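# Set the cover open side down on its width-matched rectangle

## Task

Measure the cover's width and place it, open side facing down, close to the centre of the matching coloured rectangle: yellow for 46 mm, white for 50 mm, blue for 54 mm. The walls are thin and flex even when squeezed gently, and any dent counts as failure. The cover must stay in place by itself at the end, not only while the robot holds it.

## Robot and tools

Robot: two UR20-type arms, left_arm and right_arm, each ending in a Robotiq 2F-85 two-finger gripper with a wrist camera. Bases in the scene frame: left_arm at (-0.081, +0.720, 0), right_arm at (+0.121, -0.615, 0).

Scene frame: origin on the table top between the arms, +z up, +x out across the table, and left_arm on the +y side. The names left and right are only labels, not sides of a picture. Gripper frame: the fingers point along its +z, and the pads close along its y. end_effector_position is the point midway between the pads when they are closed. Closed fingertips reach about 19 mm past it, open ones about 6 mm. Closing moves the tips about 13 mm farther from the wrist, so keep that much clearance above a surface. A flat block juts about 9 cm from the last joint toward the gripper's +x and rotates with it.

The row (20 numbers): left_arm x, y, z, qw, qx, qy, qz, left_gripper position, force_limit, speed, then the same ten for right_arm and right_gripper. x, y, z are an absolute target in metres for the end_effector_position, and qw..qz (w first) an absolute target orientation, both in the scene frame. Gripper numbers are scaled from -1 to 1. position: +1 is fully open (85 mm), about -0.8 is where the pads touch, and -1 squeezes until something stops the fingers. force_limit: pad force, roughly 20 N at -1, 128 N at 0, 235 N at +1 on a 40 mm part closed slowly. speed: about 20 mm/s at -1, 85 at 0, 150 at +1; a faster close adds up to roughly 5 N (speed 0) or 12 N (speed +1). For the flexible cover, use a low force_limit near -1 and a slow close. To leave a gripper unchanged, repeat its previous three numbers; a 0 is a real command. To hold an arm still, resend its last reported full pose every call. To keep orientation, resend the same target quaternion rather than the drifted reported one.

Tools:
- execute_actions(actions): a list of actions; each action is a table of up to 15 rows of 20 numbers, one row per 1/30 s control step, and a short table repeats its last row to fill 15 steps. An empty list only returns state and images. Each target must lie within 0.6 m, along each gripper axis, of where that gripper is when the action starts, or the action is rejected for both arms; a bad first action rejects the whole call.
- move(target, speed, stop_force, blocking): target is one 20-number row (absolute poses). Each gripper travels a straight line toward its pose, the arms finishing together, lasting 0.5 to 10 s. speed is the top path speed in m/s, 0.002 to 0.5 (default 0.25); rotation is capped at twice that in rad/s. stop_force (N, 14 to 160, shared by both arms, not usable before 0.2 s of scene time) halts an arm whose wrist senses that much extra push against its motion; it then backs up two steps and holds. Use it only with slow moves and no rotation, and omit it when lifting off something the gripper presses on. blocking=false returns after 0.5 s while the arm continues; it cannot be combined with stop_force, and further motion is rejected until a result shows the end (use wait or stop). Moves do not avoid obstacles or the other arm, may lag, stray or overshoot in speed, especially near a straight elbow.
- wait(seconds): 0 to 10; lets time pass holding the last commands, and returns early if a running move ends.
- stop(): brakes a running move; the fingers keep going.
- zoom_image(camera, region): region [x0, y0, x1, y1] in pixels, at most 504 by 504, of cam_high or cam_low (896x504) or cam_left_wrist or cam_right_wrist (504x504).
- read_manual(section): licence texts only.
- finished_scene(scene): ends the current scene, passing its number; irreversible.

Controller behaviour: each step the commanded pose is clipped to within 100 mm and 16 degrees of the measured pose, and joints follow by damped inverse kinematics, favouring position over orientation. Motion trails commands by about 0.17 s, so a far target may need several actions. Hand target lines show the clipped pose being chased.

Results: a state line per arm with position, quaternion and velocities; reported positions can be a little off at long reach. HELD marks steps where an arm's command was held back; pose unreachable means the clearance check altered a command. The move line reports the ending: done, off_target, moving, held, contact (stop_force ended the path) or fault, plus limits such as paced (pose clipped) or held (steps blocked, after which the arm may surge). object_status: 0 moving, 1 stopped while opening, 2 stopped while closing (a grip), 3 reached the command or pads met. A new position resets it to 0 briefly; new force_limit or speed only apply after a position change of at least 0.01. position_measured is in counts: 3 open, about 78 = 60 mm, 130 = 40 mm, 180 = 20 mm, 230 pads touching, which helps estimate the cover's width. Wrist force and torque are in the gripper's own axes, noisy (offset up to about 10 N), saturating near 200 N.

Avoid: pressing into the table or cover with stiff position targets (use slow moves with stop_force), contact torques over joint limits or outside forces reaching 150 N (the arm halts for 10 s), arms colliding, squeezing the cover hard, drops, slams, and knocking anything off the table. Long loaded holds heat motors; a MOTOR HOT line appears from 70 °C and at 85 °C the arm brakes. Release and back away so the cover rests alone before ending.

Each tool is called after ">>>" as name([rows], argument=value, ...), one row to a line, values as JSON.

## Session

I'll start by looking at the current state of the scene.

>>> execute_actions(actions=[])

Scene clock: 0.00 s.
left_arm: end_effector_position=(+0.6576, +0.0234, +0.1060) position_measured=3 object_status=3 end_effector_quat_wxyz=(-0.389, +0.867, -0.289, -0.114) end_effector_velocity=(+0.001, -0.002, +0.001) end_effector_angular_velocity=(-0.002, -0.002, -0.001) | right_arm: end_effector_position=(+0.4405, -0.9139, +0.2890) position_measured=3 object_status=3 end_effector_quat_wxyz=(-0.260, +0.224, +0.935, -0.093) end_effector_velocity=(-0.001, +0.000, +0.000) end_effector_angular_velocity=(-0.000, +0.000, -0.001)
Joint positions: left_arm=[-0.883 -0.927  1.64  -1.52  -1.192  2.545] | right_arm=[-0.683 -1.796  2.444 -1.879 -2.024 -0.314]
Joint velocities: left_arm=[-0.    -0.    -0.001 -0.001  0.002 -0.   ] | right_arm=[-0.002 -0.002  0.001  0.    -0.    -0.   ]
Wrist force (N, on the end effector, along its own x y z axes, offset not removed): no reading
Wrist torque (N m, same axes, about the end effector's origin, offset not removed): no reading
Hand target (left_arm): +0.658, +0.023, +0.106; -0.389, +0.867, -0.289, -0.114
Hand target (right_arm): +0.441, -0.914, +0.289; -0.260, +0.224, +0.935, -0.093

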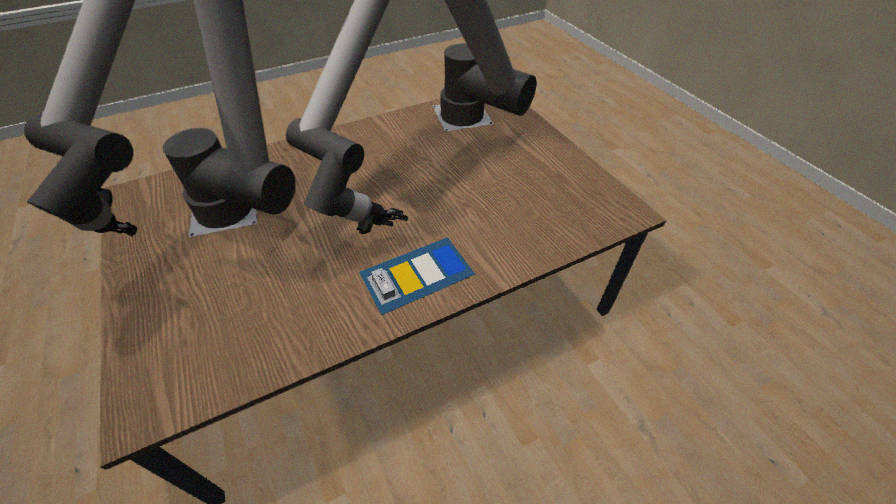

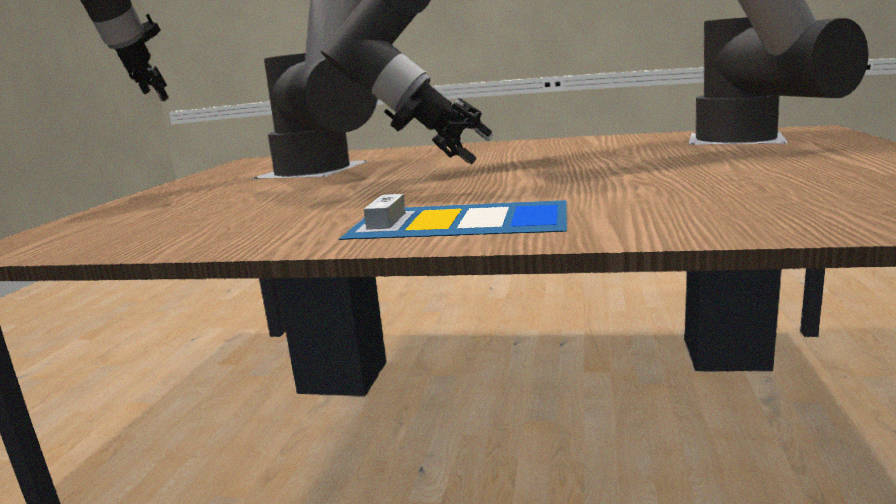

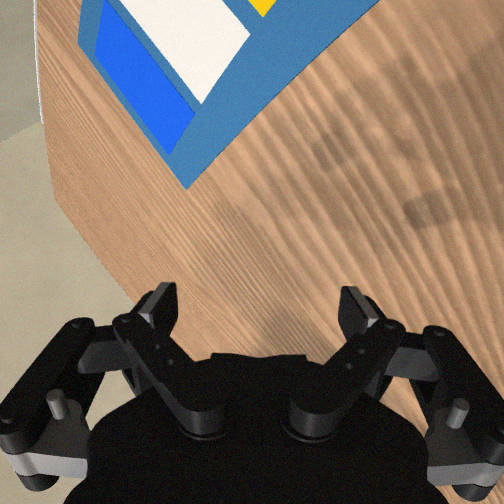

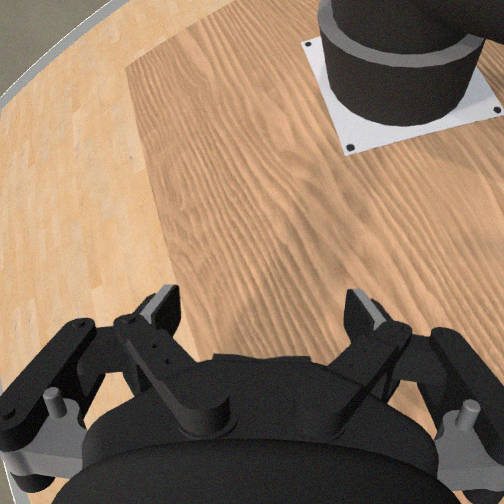

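>>> zoom_image(camera="cam_high", region=[350, 230, 490, 320])

>>> zoom_image(camera="cam_low", region=[330, 180, 580, 250])

Region (350, 230, 490, 320) of cam_high's 896x504 image, scaled by 3.600, with more detail than that image has; it fills the top 324 rows of this view, and the rest is white.

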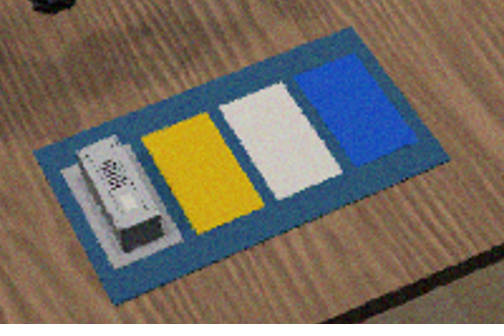

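Region (330, 180, 580, 250) of cam_low's 896x504 image, scaled by 2.016, with more detail than that image has; it fills the top 141 rows of this view, and the rest is white.

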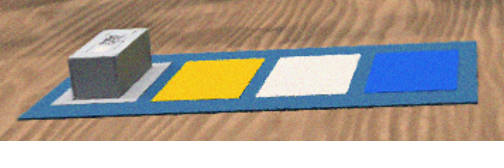

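>>> zoom_image(camera="cam_high", region=[355, 260, 415, 320])

>>> zoom_image(camera="cam_low", region=[345, 185, 425, 245])

Region (355, 260, 415, 320) of cam_high's 896x504 image, scaled by 8.400, with more detail than that image has.

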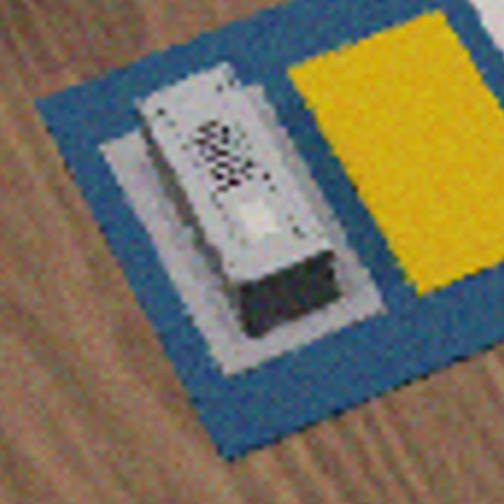

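Region (345, 185, 425, 245) of cam_low's 896x504 image, scaled by 6.300, with more detail than that image has; it fills the top 378 rows of this view, and the rest is white.

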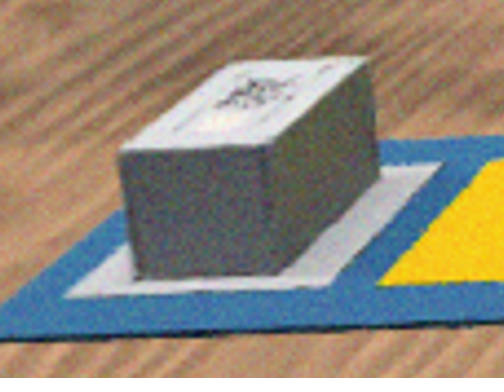

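>>> zoom_image(camera="cam_high", region=[420, 80, 510, 140])

>>> zoom_image(camera="cam_high", region=[170, 180, 270, 250])

>>> zoom_image(camera="cam_high", region=[340, 185, 420, 245])

Region (420, 80, 510, 140) of cam_high's 896x504 image, scaled by 5.600, with more detail than that image has.

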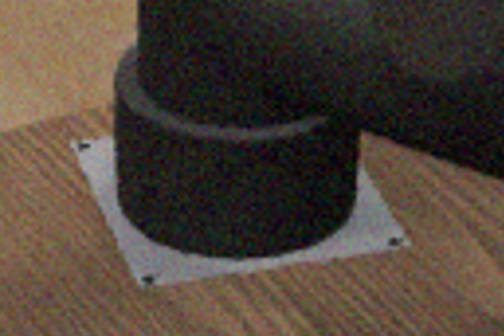

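Region (170, 180, 270, 250) of cam_high's 896x504 image, scaled by 5.040, with more detail than that image has; it fills the top 353 rows of this view, and the rest is white.

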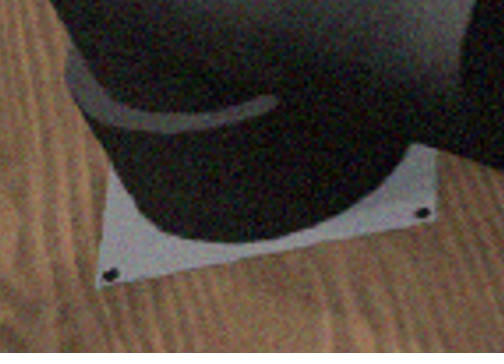

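Region (340, 185, 420, 245) of cam_high's 896x504 image, scaled by 6.300, with more detail than that image has; it fills the top 378 rows of this view, and the rest is white.

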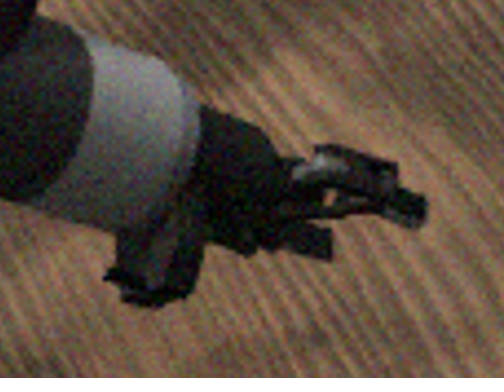

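>>> move(target=[0.862, -0.124, 0.10, 0, 1, 0, 0, 1, -1, 0, 0.4405, -0.9139, 0.2890, -0.260, 0.224, 0.935, -0.093, 1, -1, 0], speed=0.4)

Scene clock: 71.70 s.
left_arm: end_effector_position=(+0.8619, -0.1235, +0.1000) position_measured=3 object_status=3 end_effector_quat_wxyz=(-0.001, +1.000, +0.000, -0.000) end_effector_velocity=(+0.004, -0.000, +0.001) end_effector_angular_velocity=(-0.009, -0.005, +0.007) | right_arm: end_effector_position=(+0.4405, -0.9139, +0.2890) position_measured=3 object_status=3 end_effector_quat_wxyz=(-0.260, +0.224, +0.935, -0.093) end_effector_velocity=(+0.001, -0.001, +0.001) end_effector_angular_velocity=(-0.001, -0.000, +0.001)
Joint positions: left_arm=[-0.686 -0.907  1.603 -2.266 -1.57   2.252] | right_arm=[-0.683 -1.796  2.444 -1.88  -2.024 -0.314]
Joint velocities: left_arm=[ 0.003  0.001 -0.    -0.01  -0.002 -0.004] | right_arm=[ 0.     0.    -0.002 -0.    -0.001 -0.   ]
Wrist force (N, on the end effector, along its own x y z axes, offset not removed): left_arm=[-2.9 -1.7 2.5] | right_arm=[-2.6 -7.2 3.8]
Wrist torque (N m, same axes, about the end effector's origin, offset not removed): left_arm=[-0.39 0.31 0.26] | right_arm=[-1.35 1.08 0.03]
Hand target (left_arm): +0.862, -0.124, +0.100; -0.000, +1.000, +0.000, -0.000
Hand target (right_arm): +0.441, -0.914, +0.289; -0.260, +0.224, +0.935, -0.093
Off the commanded pose (left_arm): 0.001 m, 0 deg.
Off the commanded pose (right_arm): 0.000 m, 0 deg.
move: done
camera_calibration (this result's frames):
cam_left_wrist: T_world_to_cam=[[0.0118824, -0.999672, -0.0226746, -0.12506], [-0.951067, -0.0183008, 0.308443, 0.812205], [-0.308757, 0.0179, -0.950973, 0.51245], [0, 0, 0, 1]] pos_world=[0.93217, -0.119328, 0.233971]
cam_right_wrist: T_world_to_cam=[[0.333139, 0.884863, -0.32563, 0.761118], [0.886397, -0.411648, -0.21177, -0.679569], [-0.321432, -0.218089, -0.921476, 0.356035], [0, 0, 0, 1]] pos_world=[0.46325, -0.875582, 0.432008]

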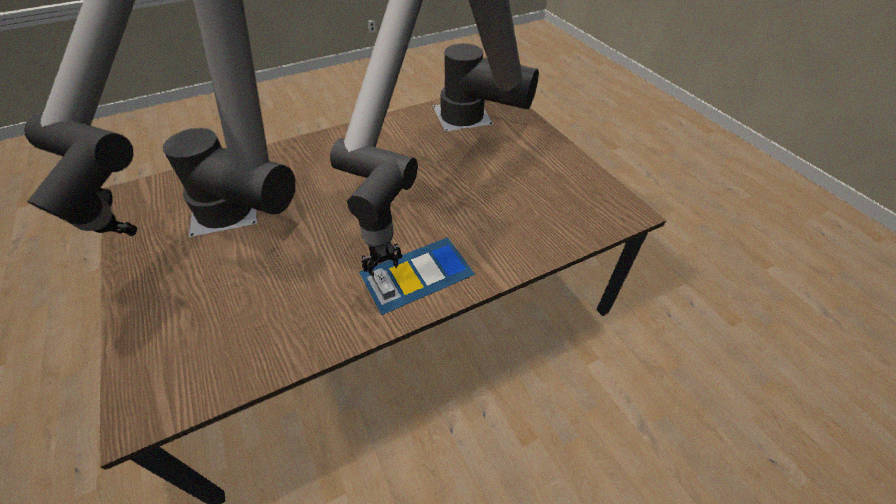

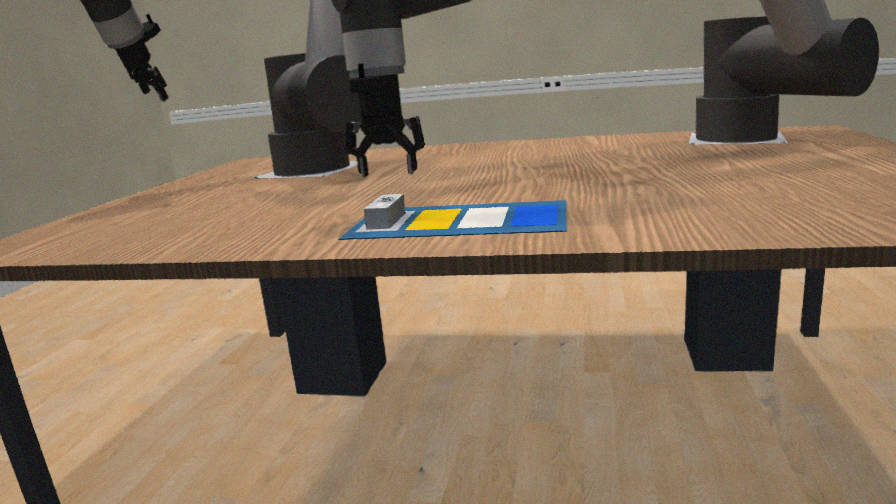

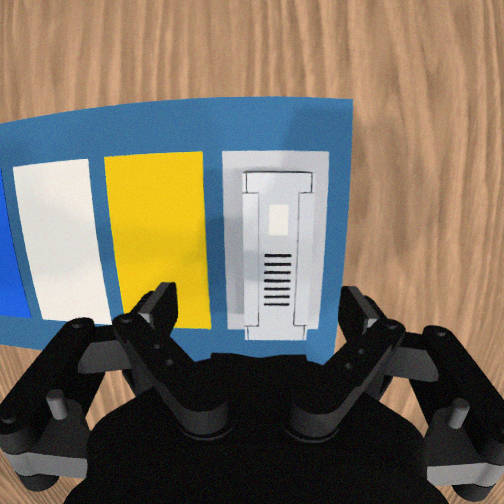

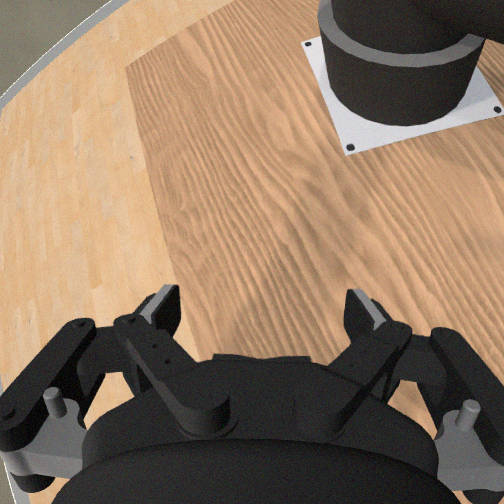

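>>> zoom_image(camera="cam_left_wrist", region=[190, 140, 370, 360])

>>> zoom_image(camera="cam_left_wrist", region=[215, 145, 335, 225])

>>> zoom_image(camera="cam_left_wrist", region=[215, 270, 335, 350])

>>> zoom_image(camera="cam_low", region=[335, 110, 445, 240])

Region (190, 140, 370, 360) of cam_left_wrist's 504x504 image, scaled by 2.291, with more detail than that image has; it fills the left 412 columns of this view, and the rest is white.

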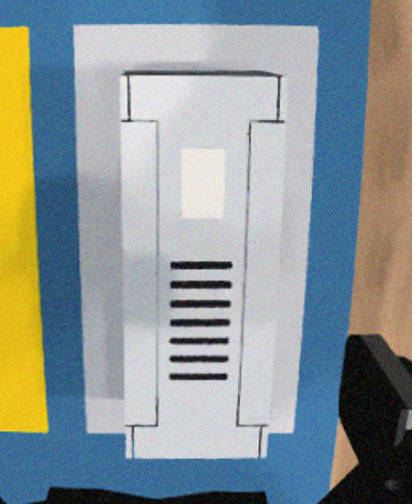

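Region (215, 145, 335, 225) of cam_left_wrist's 504x504 image, scaled by 4.200, with more detail than that image has.

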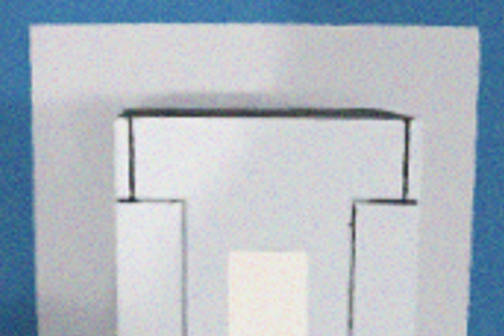

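Region (215, 270, 335, 350) of cam_left_wrist's 504x504 image, scaled by 4.200, with more detail than that image has.

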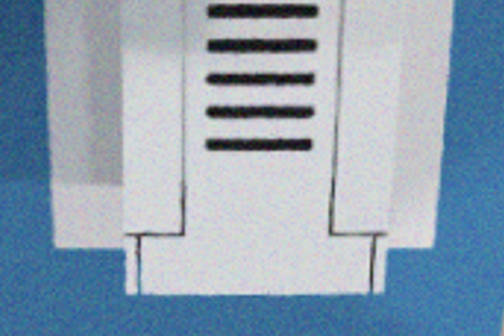

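Region (335, 110, 445, 240) of cam_low's 896x504 image, scaled by 3.877, with more detail than that image has; it fills the left 426 columns of this view, and the rest is white.

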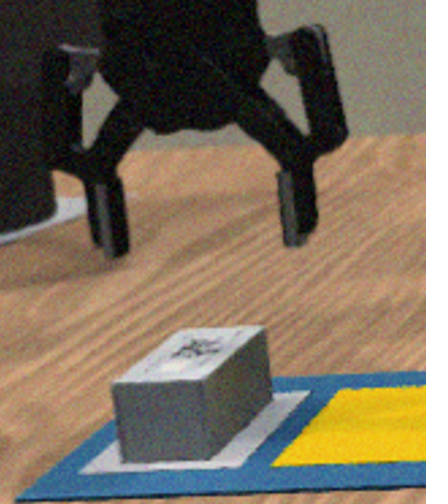

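>>> zoom_image(camera="cam_left_wrist", region=[120, 270, 200, 350])

>>> zoom_image(camera="cam_left_wrist", region=[320, 270, 400, 350])

>>> zoom_image(camera="cam_left_wrist", region=[80, 140, 240, 340])

Region (120, 270, 200, 350) of cam_left_wrist's 504x504 image, scaled by 6.300, with more detail than that image has.

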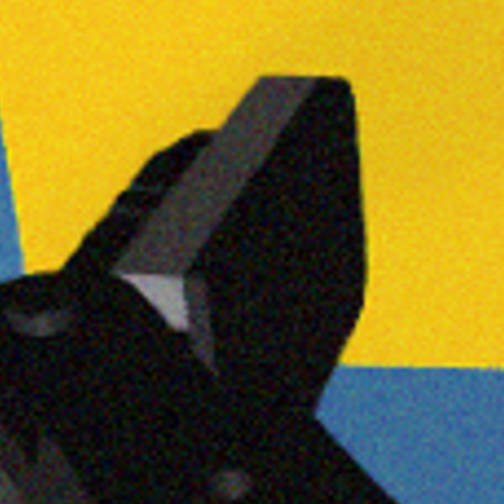

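Region (320, 270, 400, 350) of cam_left_wrist's 504x504 image, scaled by 6.300, with more detail than that image has.

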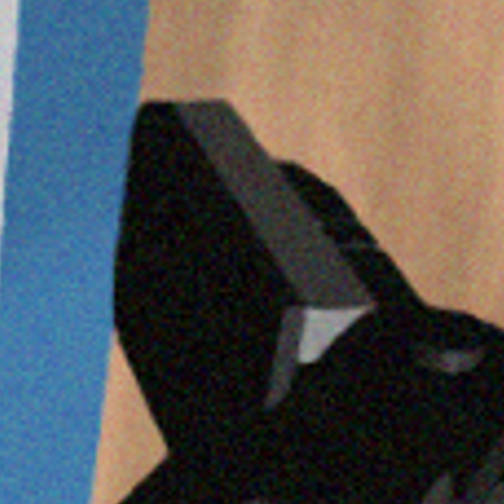

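Region (80, 140, 240, 340) of cam_left_wrist's 504x504 image, scaled by 2.520, with more detail than that image has; it fills the left 403 columns of this view, and the rest is white.

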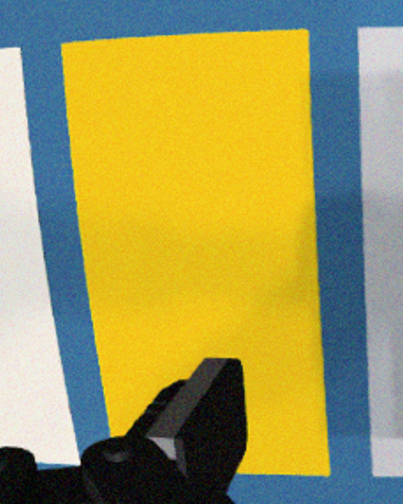

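>>> execute_actions([
  [[0.8620,-0.1241,0.0999,0,1,0.0001,0,0.42,-1,-0.3,0.4405,-0.9139,0.2890,-0.260,0.224,0.935,-0.093,1,-1,0],[0.8622,-0.1246,0.0996,0,1,0.0005,0,0.42,-1,-0.3,0.4405,-0.9139,0.2890,-0.260,0.224,0.935,-0.093,1,-1,0],[0.8625,-0.1256,0.0987,0,1,0.0014,0,0.42,-1,-0.3,0.4405,-0.9139,0.2890,-0.260,0.224,0.935,-0.093,1,-1,0],[0.8629,-0.1272,0.0970,0,1,0.0028,0,0.42,-1,-0.3,0.4405,-0.9139,0.2890,-0.260,0.224,0.935,-0.093,1,-1,0],[0.8635,-0.1292,0.0947,0,1,0.0046,0,0.42,-1,-0.3,0.4405,-0.9139,0.2890,-0.260,0.224,0.935,-0.093,1,-1,0],[0.8642,-0.1313,0.0915,0,1,0.0064,0,0.42,-1,-0.3,0.4405,-0.9139,0.2890,-0.260,0.224,0.935,-0.093,1,-1,0],[0.8648,-0.1333,0.0876,0,1,0.0082,0,0.42,-1,-0.3,0.4405,-0.9139,0.2890,-0.260,0.224,0.935,-0.093,1,-1,0],[0.8652,-0.1349,0.0831,0,0.99995,0.0096,0,0.42,-1,-0.3,0.4405,-0.9139,0.2890,-0.260,0.224,0.935,-0.093,1,-1,0],[0.8655,-0.1359,0.0780,0,0.99994,0.0105,0,0.42,-1,-0.3,0.4405,-0.9139,0.2890,-0.260,0.224,0.935,-0.093,1,-1,0],[0.8657,-0.1364,0.0726,0,0.99994,0.0109,0,0.42,-1,-0.3,0.4405,-0.9139,0.2890,-0.260,0.224,0.935,-0.093,1,-1,0],[0.8657,-0.1365,0.0670,0,0.99994,0.011,0,0.42,-1,-0.3,0.4405,-0.9139,0.2890,-0.260,0.224,0.935,-0.093,1,-1,0],[0.8657,-0.1365,0.0614,0,0.99994,0.011,0,0.42,-1,-0.3,0.4405,-0.9139,0.2890,-0.260,0.224,0.935,-0.093,1,-1,0],[0.8657,-0.1365,0.0560,0,0.99994,0.011,0,0.42,-1,-0.3,0.4405,-0.9139,0.2890,-0.260,0.224,0.935,-0.093,1,-1,0],[0.8657,-0.1365,0.0509,0,0.99994,0.011,0,0.42,-1,-0.3,0.4405,-0.9139,0.2890,-0.260,0.224,0.935,-0.093,1,-1,0],[0.8657,-0.1365,0.0464,0,0.99994,0.011,0,0.42,-1,-0.3,0.4405,-0.9139,0.2890,-0.260,0.224,0.935,-0.093,1,-1,0]],
  [[0.8657,-0.1365,0.0425,0,0.99994,0.011,0,0.42,-1,-0.3,0.4405,-0.9139,0.2890,-0.260,0.224,0.935,-0.093,1,-1,0],[0.8657,-0.1365,0.0393,0,0.99994,0.011,0,0.42,-1,-0.3,0.4405,-0.9139,0.2890,-0.260,0.224,0.935,-0.093,1,-1,0],[0.8657,-0.1365,0.0370,0,0.99994,0.011,0,0.42,-1,-0.3,0.4405,-0.9139,0.2890,-0.260,0.224,0.935,-0.093,1,-1,0],[0.8657,-0.1365,0.0353,0,0.99994,0.011,0,0.42,-1,-0.3,0.4405,-0.9139,0.2890,-0.260,0.224,0.935,-0.093,1,-1,0],[0.8657,-0.1365,0.0344,0,0.99994,0.011,0,0.42,-1,-0.3,0.4405,-0.9139,0.2890,-0.260,0.224,0.935,-0.093,1,-1,0],[0.8657,-0.1365,0.0341,0,0.99994,0.011,0,0.42,-1,-0.3,0.4405,-0.9139,0.2890,-0.260,0.224,0.935,-0.093,1,-1,0],[0.8657,-0.1365,0.0340,0,0.99994,0.011,0,0.42,-1,-0.3,0.4405,-0.9139,0.2890,-0.260,0.224,0.935,-0.093,1,-1,0],[0.8657,-0.1365,0.0340,0,0.99994,0.011,0,0.26,-1,-0.5,0.4405,-0.9139,0.2890,-0.260,0.224,0.935,-0.093,1,-1,0]],
])

Scene clock: 154.60 s.
left_arm: end_effector_position=(+0.8657, -0.1365, +0.0347) position_measured=94 object_status=0 end_effector_quat_wxyz=(+0.000, +1.000, +0.011, -0.000) end_effector_velocity=(-0.000, -0.001, -0.008) end_effector_angular_velocity=(+0.001, +0.001, -0.000) | right_arm: end_effector_position=(+0.4405, -0.9139, +0.2890) position_measured=3 object_status=3 end_effector_quat_wxyz=(-0.260, +0.224, +0.935, -0.093) end_effector_velocity=(-0.001, -0.000, -0.001) end_effector_angular_velocity=(+0.001, +0.001, -0.001)
Joint positions: left_arm=[-0.69  -0.846  1.602 -2.326 -1.571  2.226] | right_arm=[-0.683 -1.796  2.444 -1.88  -2.024 -0.314]
Joint velocities: left_arm=[-0.     0.007 -0.    -0.005 -0.    -0.   ] | right_arm=[-0.001  0.001  0.     0.    -0.    -0.   ]
Wrist force (N, on the end effector, along its own x y z axes, offset not removed): left_arm=[-3.8 -3.8 4.6] | right_arm=[0.0 -6.6 3.2]
Wrist torque (N m, same axes, about the end effector's origin, offset not removed): left_arm=[-0.79 0.49 0.19] | right_arm=[-1.24 0.56 -0.10]
Hand target (left_arm): +0.866, -0.137, +0.034; -0.000, +1.000, +0.011, -0.000
Hand target (right_arm): +0.441, -0.914, +0.289; -0.260, +0.224, +0.935, -0.093
Off the commanded pose (left_arm): 0.001 m, 0 deg.
Off the commanded pose (right_arm): 0.000 m, 0 deg.
Step readings (end_effector_position; steps 1 to 15: 1st action; 16 to 30: 2nd action):
0: left_arm (+0.8621, -0.1236, +0.0999) | right_arm (+0.4405, -0.9139, +0.2890)
1: left_arm (+0.8621, -0.1236, +0.0999) | right_arm (+0.4405, -0.9139, +0.2890)
2: left_arm (+0.8621, -0.1236, +0.0999) | right_arm (+0.4405, -0.9139, +0.2890)
4: left_arm (+0.8622, -0.1239, +0.0995) | right_arm (+0.4405, -0.9139, +0.2890)
8: left_arm (+0.8633, -0.1277, +0.0950) | right_arm (+0.4405, -0.9139, +0.2890)
15: left_arm (+0.8652, -0.1350, +0.0683) | right_arm (+0.4405, -0.9139, +0.2890)
16: left_arm (+0.8653, -0.1353, +0.0635) | right_arm (+0.4405, -0.9139, +0.2890)
17: left_arm (+0.8654, -0.1355, +0.0589) | right_arm (+0.4405, -0.9139, +0.2890)
19: left_arm (+0.8654, -0.1359, +0.0504) | right_arm (+0.4405, -0.9139, +0.2890)
23: left_arm (+0.8656, -0.1362, +0.0396) | right_arm (+0.4405, -0.9139, +0.2890)
30: end_effector_position above
camera_calibration (this result's frames):
cam_left_wrist: T_world_to_cam=[[0.0336211, -0.999204, -0.0214532, -0.158393], [-0.950589, -0.0385991, 0.308045, 0.832529], [-0.308628, 0.0100364, -0.95113, 0.450636], [0, 0, 0, 1]] pos_world=[0.935796, -0.130655, 0.16876]
cam_right_wrist: T_world_to_cam=[[0.333139, 0.884863, -0.325631, 0.761118], [0.886397, -0.411648, -0.211769, -0.679569], [-0.321432, -0.21809, -0.921476, 0.356033], [0, 0, 0, 1]] pos_world=[0.46325, -0.875581, 0.432008]

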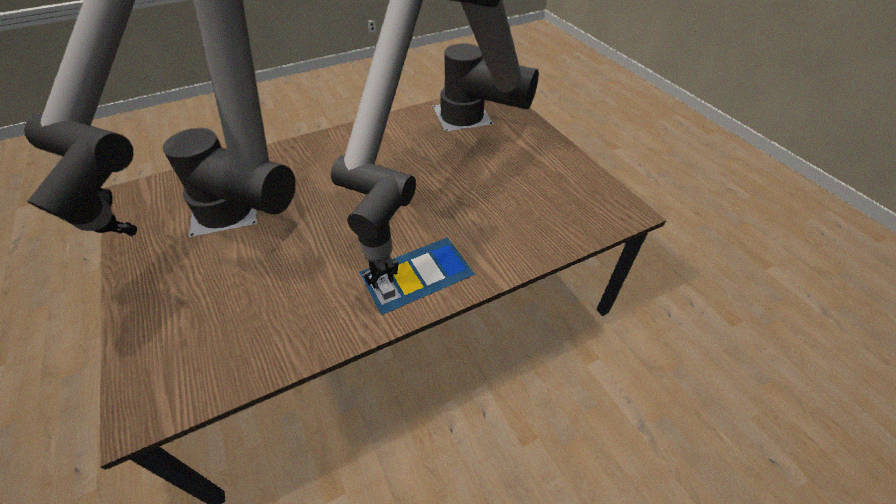

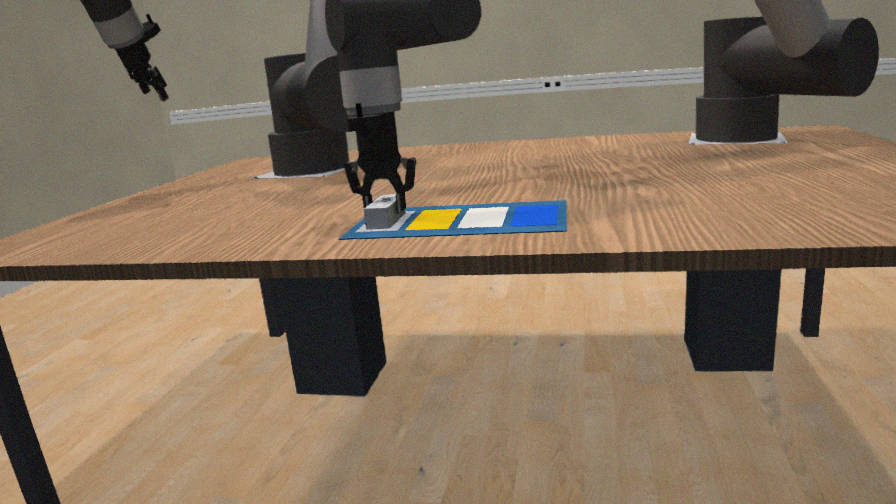

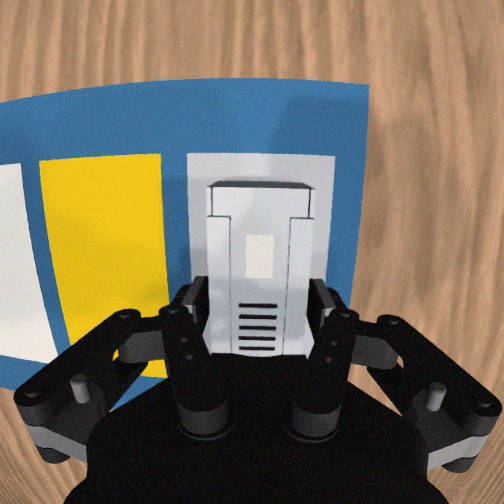

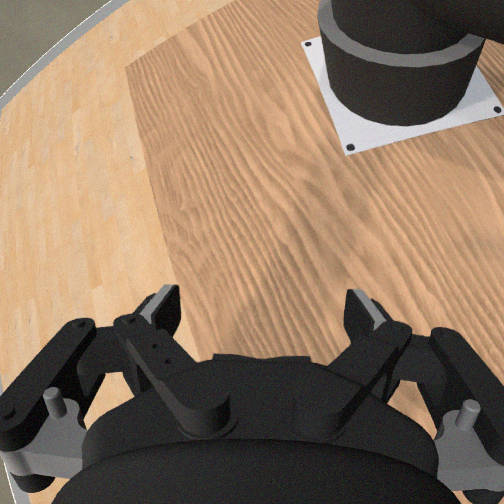

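>>> zoom_image(camera="cam_left_wrist", region=[170, 255, 350, 365])

>>> zoom_image(camera="cam_left_wrist", region=[180, 145, 345, 245])

>>> zoom_image(camera="cam_low", region=[340, 150, 430, 240])

Region (170, 255, 350, 365) of cam_left_wrist's 504x504 image, scaled by 2.800, with more detail than that image has.

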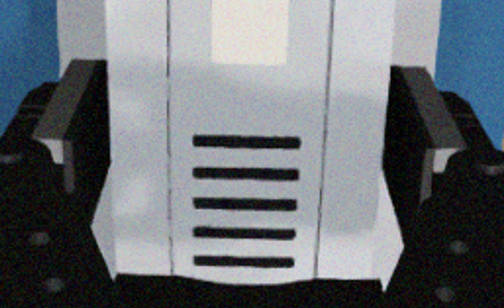

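Region (180, 145, 345, 245) of cam_left_wrist's 504x504 image, scaled by 3.055, with more detail than that image has; it fills the top 305 rows of this view, and the rest is white.

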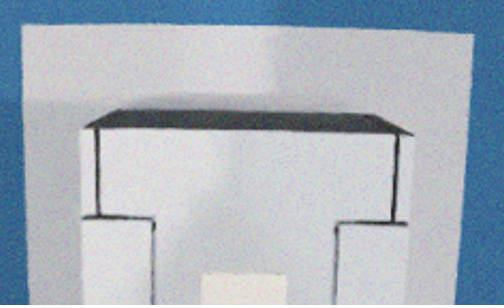

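Region (340, 150, 430, 240) of cam_low's 896x504 image, scaled by 5.600, with more detail than that image has.

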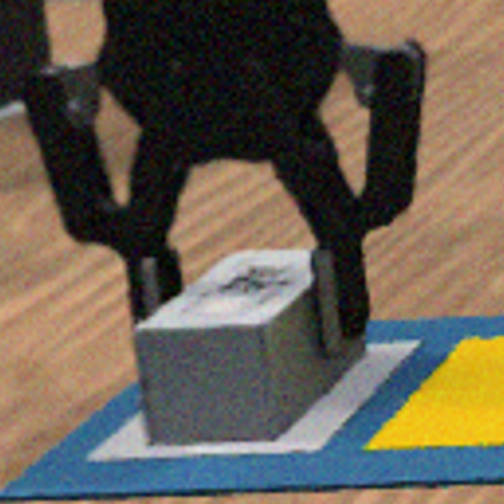

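>>> execute_actions([
  [[0.8657,-0.1365,0.0340,0,0.99994,0.011,0,-1,-1,-1,0.4405,-0.9139,0.2890,-0.260,0.224,0.935,-0.093,1,-1,0]],
])

Scene clock: 165.90 s.
left_arm: end_effector_position=(+0.8657, -0.1365, +0.0339) position_measured=117 object_status=0 end_effector_quat_wxyz=(-0.000, +1.000, +0.011, -0.000) end_effector_velocity=(-0.000, -0.000, +0.000) end_effector_angular_velocity=(+0.000, +0.000, +0.000) | right_arm: end_effector_position=(+0.4405, -0.9139, +0.2890) position_measured=3 object_status=3 end_effector_quat_wxyz=(-0.260, +0.224, +0.935, -0.093) end_effector_velocity=(-0.001, +0.000, -0.000) end_effector_angular_velocity=(-0.000, +0.000, -0.001)
Joint positions: left_arm=[-0.69  -0.846  1.602 -2.327 -1.571  2.226] | right_arm=[-0.683 -1.796  2.444 -1.88  -2.024 -0.314]
Joint velocities: left_arm=[-0.    -0.    -0.     0.001 -0.    -0.   ] | right_arm=[-0.001 -0.001  0.001 -0.    -0.     0.001]
Wrist force (N, on the end effector, along its own x y z axes, offset not removed): left_arm=[-3.8 -3.2 1.5] | right_arm=[1.0 -7.9 5.3]
Wrist torque (N m, same axes, about the end effector's origin, offset not removed): left_arm=[-0.56 0.46 0.30] | right_arm=[-1.56 0.43 -0.02]
Hand target (left_arm): +0.866, -0.137, +0.034; +0.000, +1.000, +0.011, +0.000
Hand target (right_arm): +0.441, -0.914, +0.289; -0.260, +0.224, +0.935, -0.093
Off the commanded pose (left_arm): 0.000 m, 0 deg.
Off the commanded pose (right_arm): 0.000 m, 0 deg.
Step readings (end_effector_position):
0: left_arm (+0.8657, -0.1365, +0.0340) | right_arm (+0.4405, -0.9139, +0.2890)
1: left_arm (+0.8657, -0.1365, +0.0340) | right_arm (+0.4405, -0.9139, +0.2890)
2: left_arm (+0.8657, -0.1365, +0.0340) | right_arm (+0.4405, -0.9139, +0.2890)
4: left_arm (+0.8657, -0.1365, +0.0340) | right_arm (+0.4405, -0.9139, +0.2890)
8: left_arm (+0.8657, -0.1365, +0.0339) | right_arm (+0.4405, -0.9139, +0.2890)
15: end_effector_position above
camera_calibration (this result's frames):
cam_left_wrist: T_world_to_cam=[[0.0336404, -0.999202, -0.0215153, -0.158412], [-0.950583, -0.0386367, 0.308058, 0.832747], [-0.308644, 0.0100889, -0.951124, 0.449885], [0, 0, 0, 1]] pos_world=[0.935778, -0.13065, 0.167954]
cam_right_wrist: T_world_to_cam=[[0.333139, 0.884863, -0.325631, 0.761118], [0.886397, -0.411648, -0.211769, -0.679569], [-0.321432, -0.21809, -0.921476, 0.356033], [0, 0, 0, 1]] pos_world=[0.46325, -0.875581, 0.432008]

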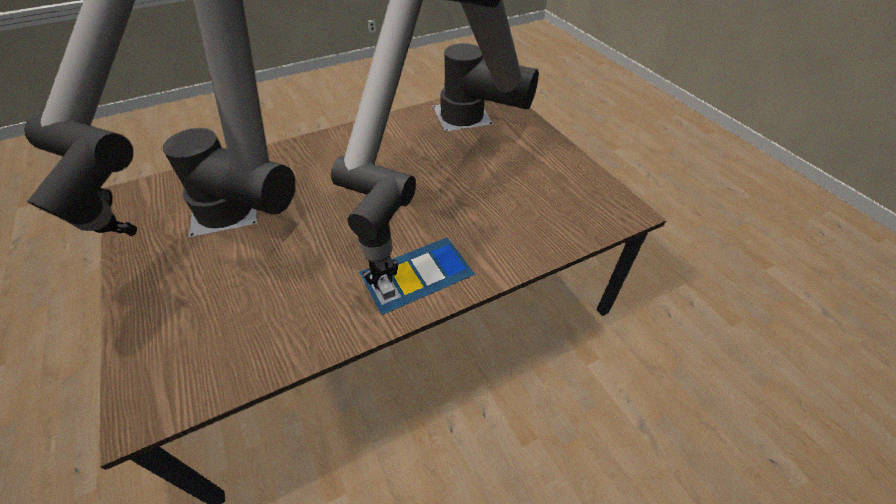

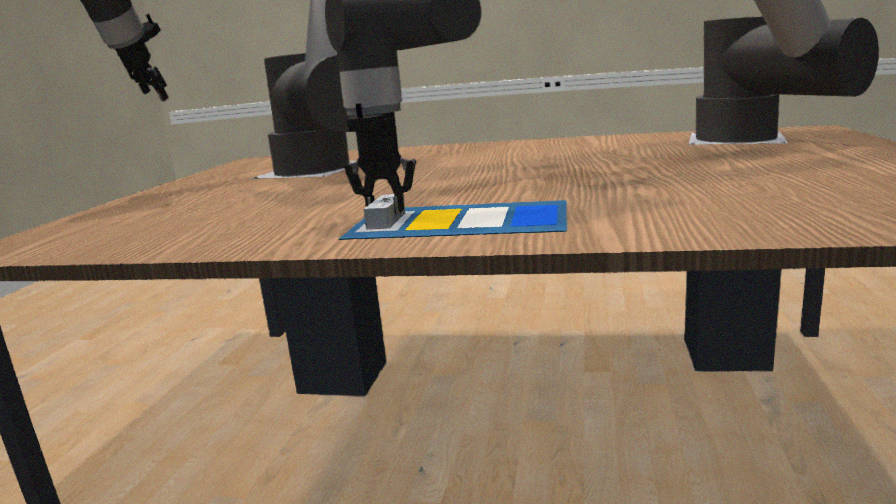

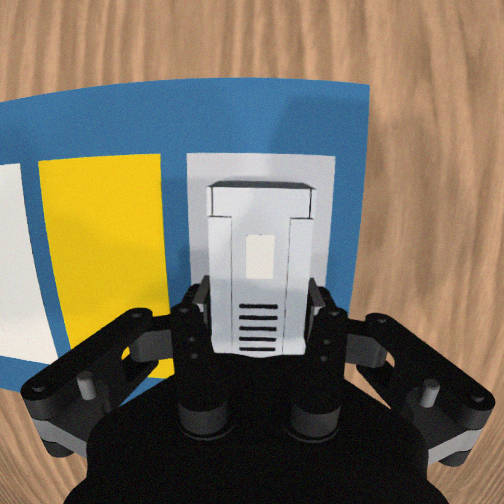

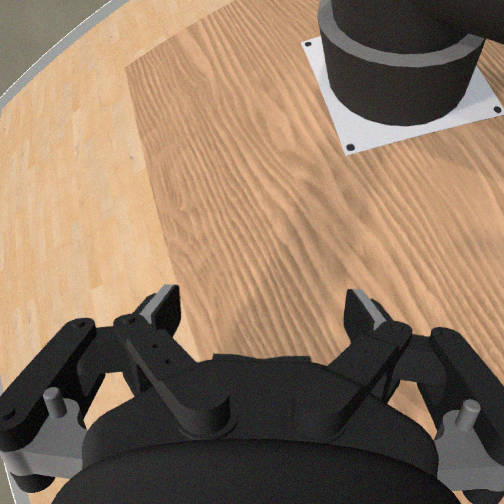

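>>> execute_actions(actions=[])

Scene clock: 166.97 s.
left_arm: end_effector_position=(+0.8657, -0.1365, +0.0340) position_measured=120 object_status=2 end_effector_quat_wxyz=(+0.000, +1.000, +0.011, +0.000) end_effector_velocity=(-0.001, +0.000, -0.001) end_effector_angular_velocity=(-0.000, +0.001, -0.001) | right_arm: end_effector_position=(+0.4405, -0.9139, +0.2890) position_measured=3 object_status=3 end_effector_quat_wxyz=(-0.260, +0.224, +0.935, -0.093) end_effector_velocity=(+0.001, -0.001, +0.001) end_effector_angular_velocity=(-0.002, -0.002, -0.000)
Joint positions: left_arm=[-0.69  -0.846  1.602 -2.327 -1.571  2.226] | right_arm=[-0.683 -1.796  2.444 -1.88  -2.024 -0.314]
Joint velocities: left_arm=[-0.    -0.     0.002 -0.001 -0.001  0.   ] | right_arm=[-0.    -0.001 -0.001 -0.     0.    -0.   ]
Wrist force (N, on the end effector, along its own x y z axes, offset not removed): left_arm=[-2.9 -4.2 0.8] | right_arm=[-1.5 -6.8 2.4]
Wrist torque (N m, same axes, about the end effector's origin, offset not removed): left_arm=[-0.77 0.31 0.23] | right_arm=[-1.37 0.87 -0.02]
Hand target (left_arm): +0.866, -0.137, +0.034; +0.000, +1.000, +0.011, +0.000
Hand target (right_arm): +0.441, -0.914, +0.289; -0.260, +0.224, +0.935, -0.093
Off the commanded pose (left_arm): 0.000 m, 0 deg.
Off the commanded pose (right_arm): 0.000 m, 0 deg.
camera_calibration (this result's frames):
cam_left_wrist: T_world_to_cam=[[0.0336412, -0.999203, -0.0214729, -0.158423], [-0.950593, -0.0386241, 0.308028, 0.832748], [-0.308612, 0.0100495, -0.951135, 0.449909], [0, 0, 0, 1]] pos_world=[0.935781, -0.130654, 0.168013]
cam_right_wrist: T_world_to_cam=[[0.333139, 0.884863, -0.325631, 0.761118], [0.886397, -0.411648, -0.211769, -0.679569], [-0.321432, -0.21809, -0.921476, 0.356033], [0, 0, 0, 1]] pos_world=[0.46325, -0.875581, 0.432008]

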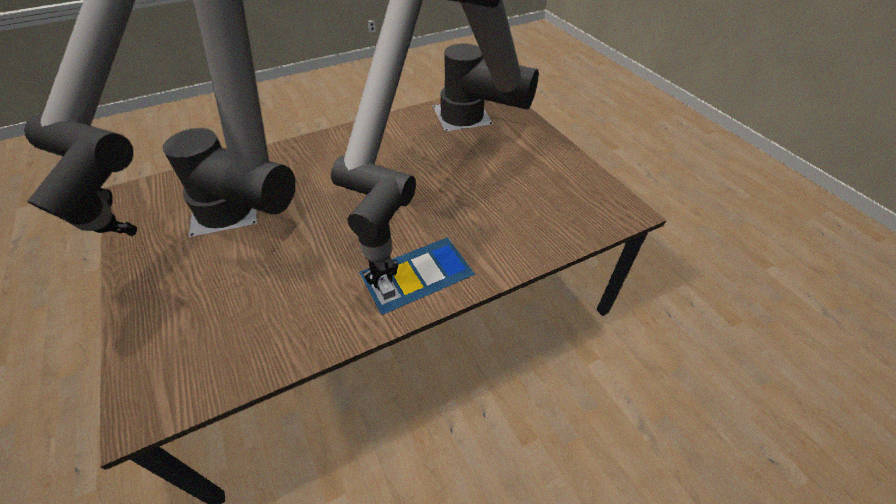

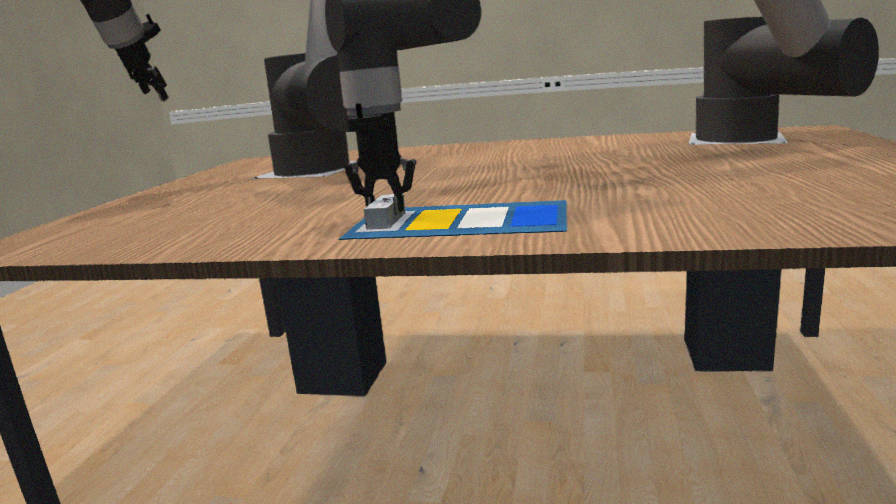

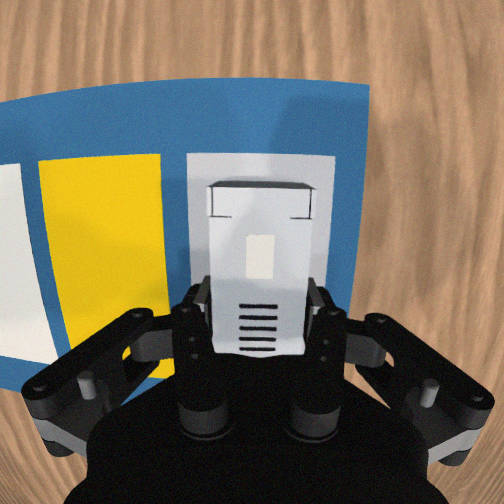

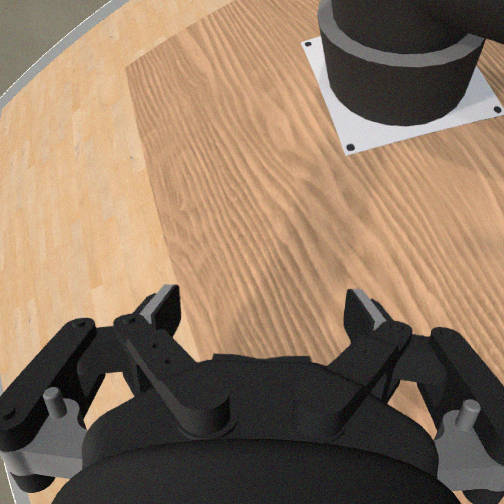

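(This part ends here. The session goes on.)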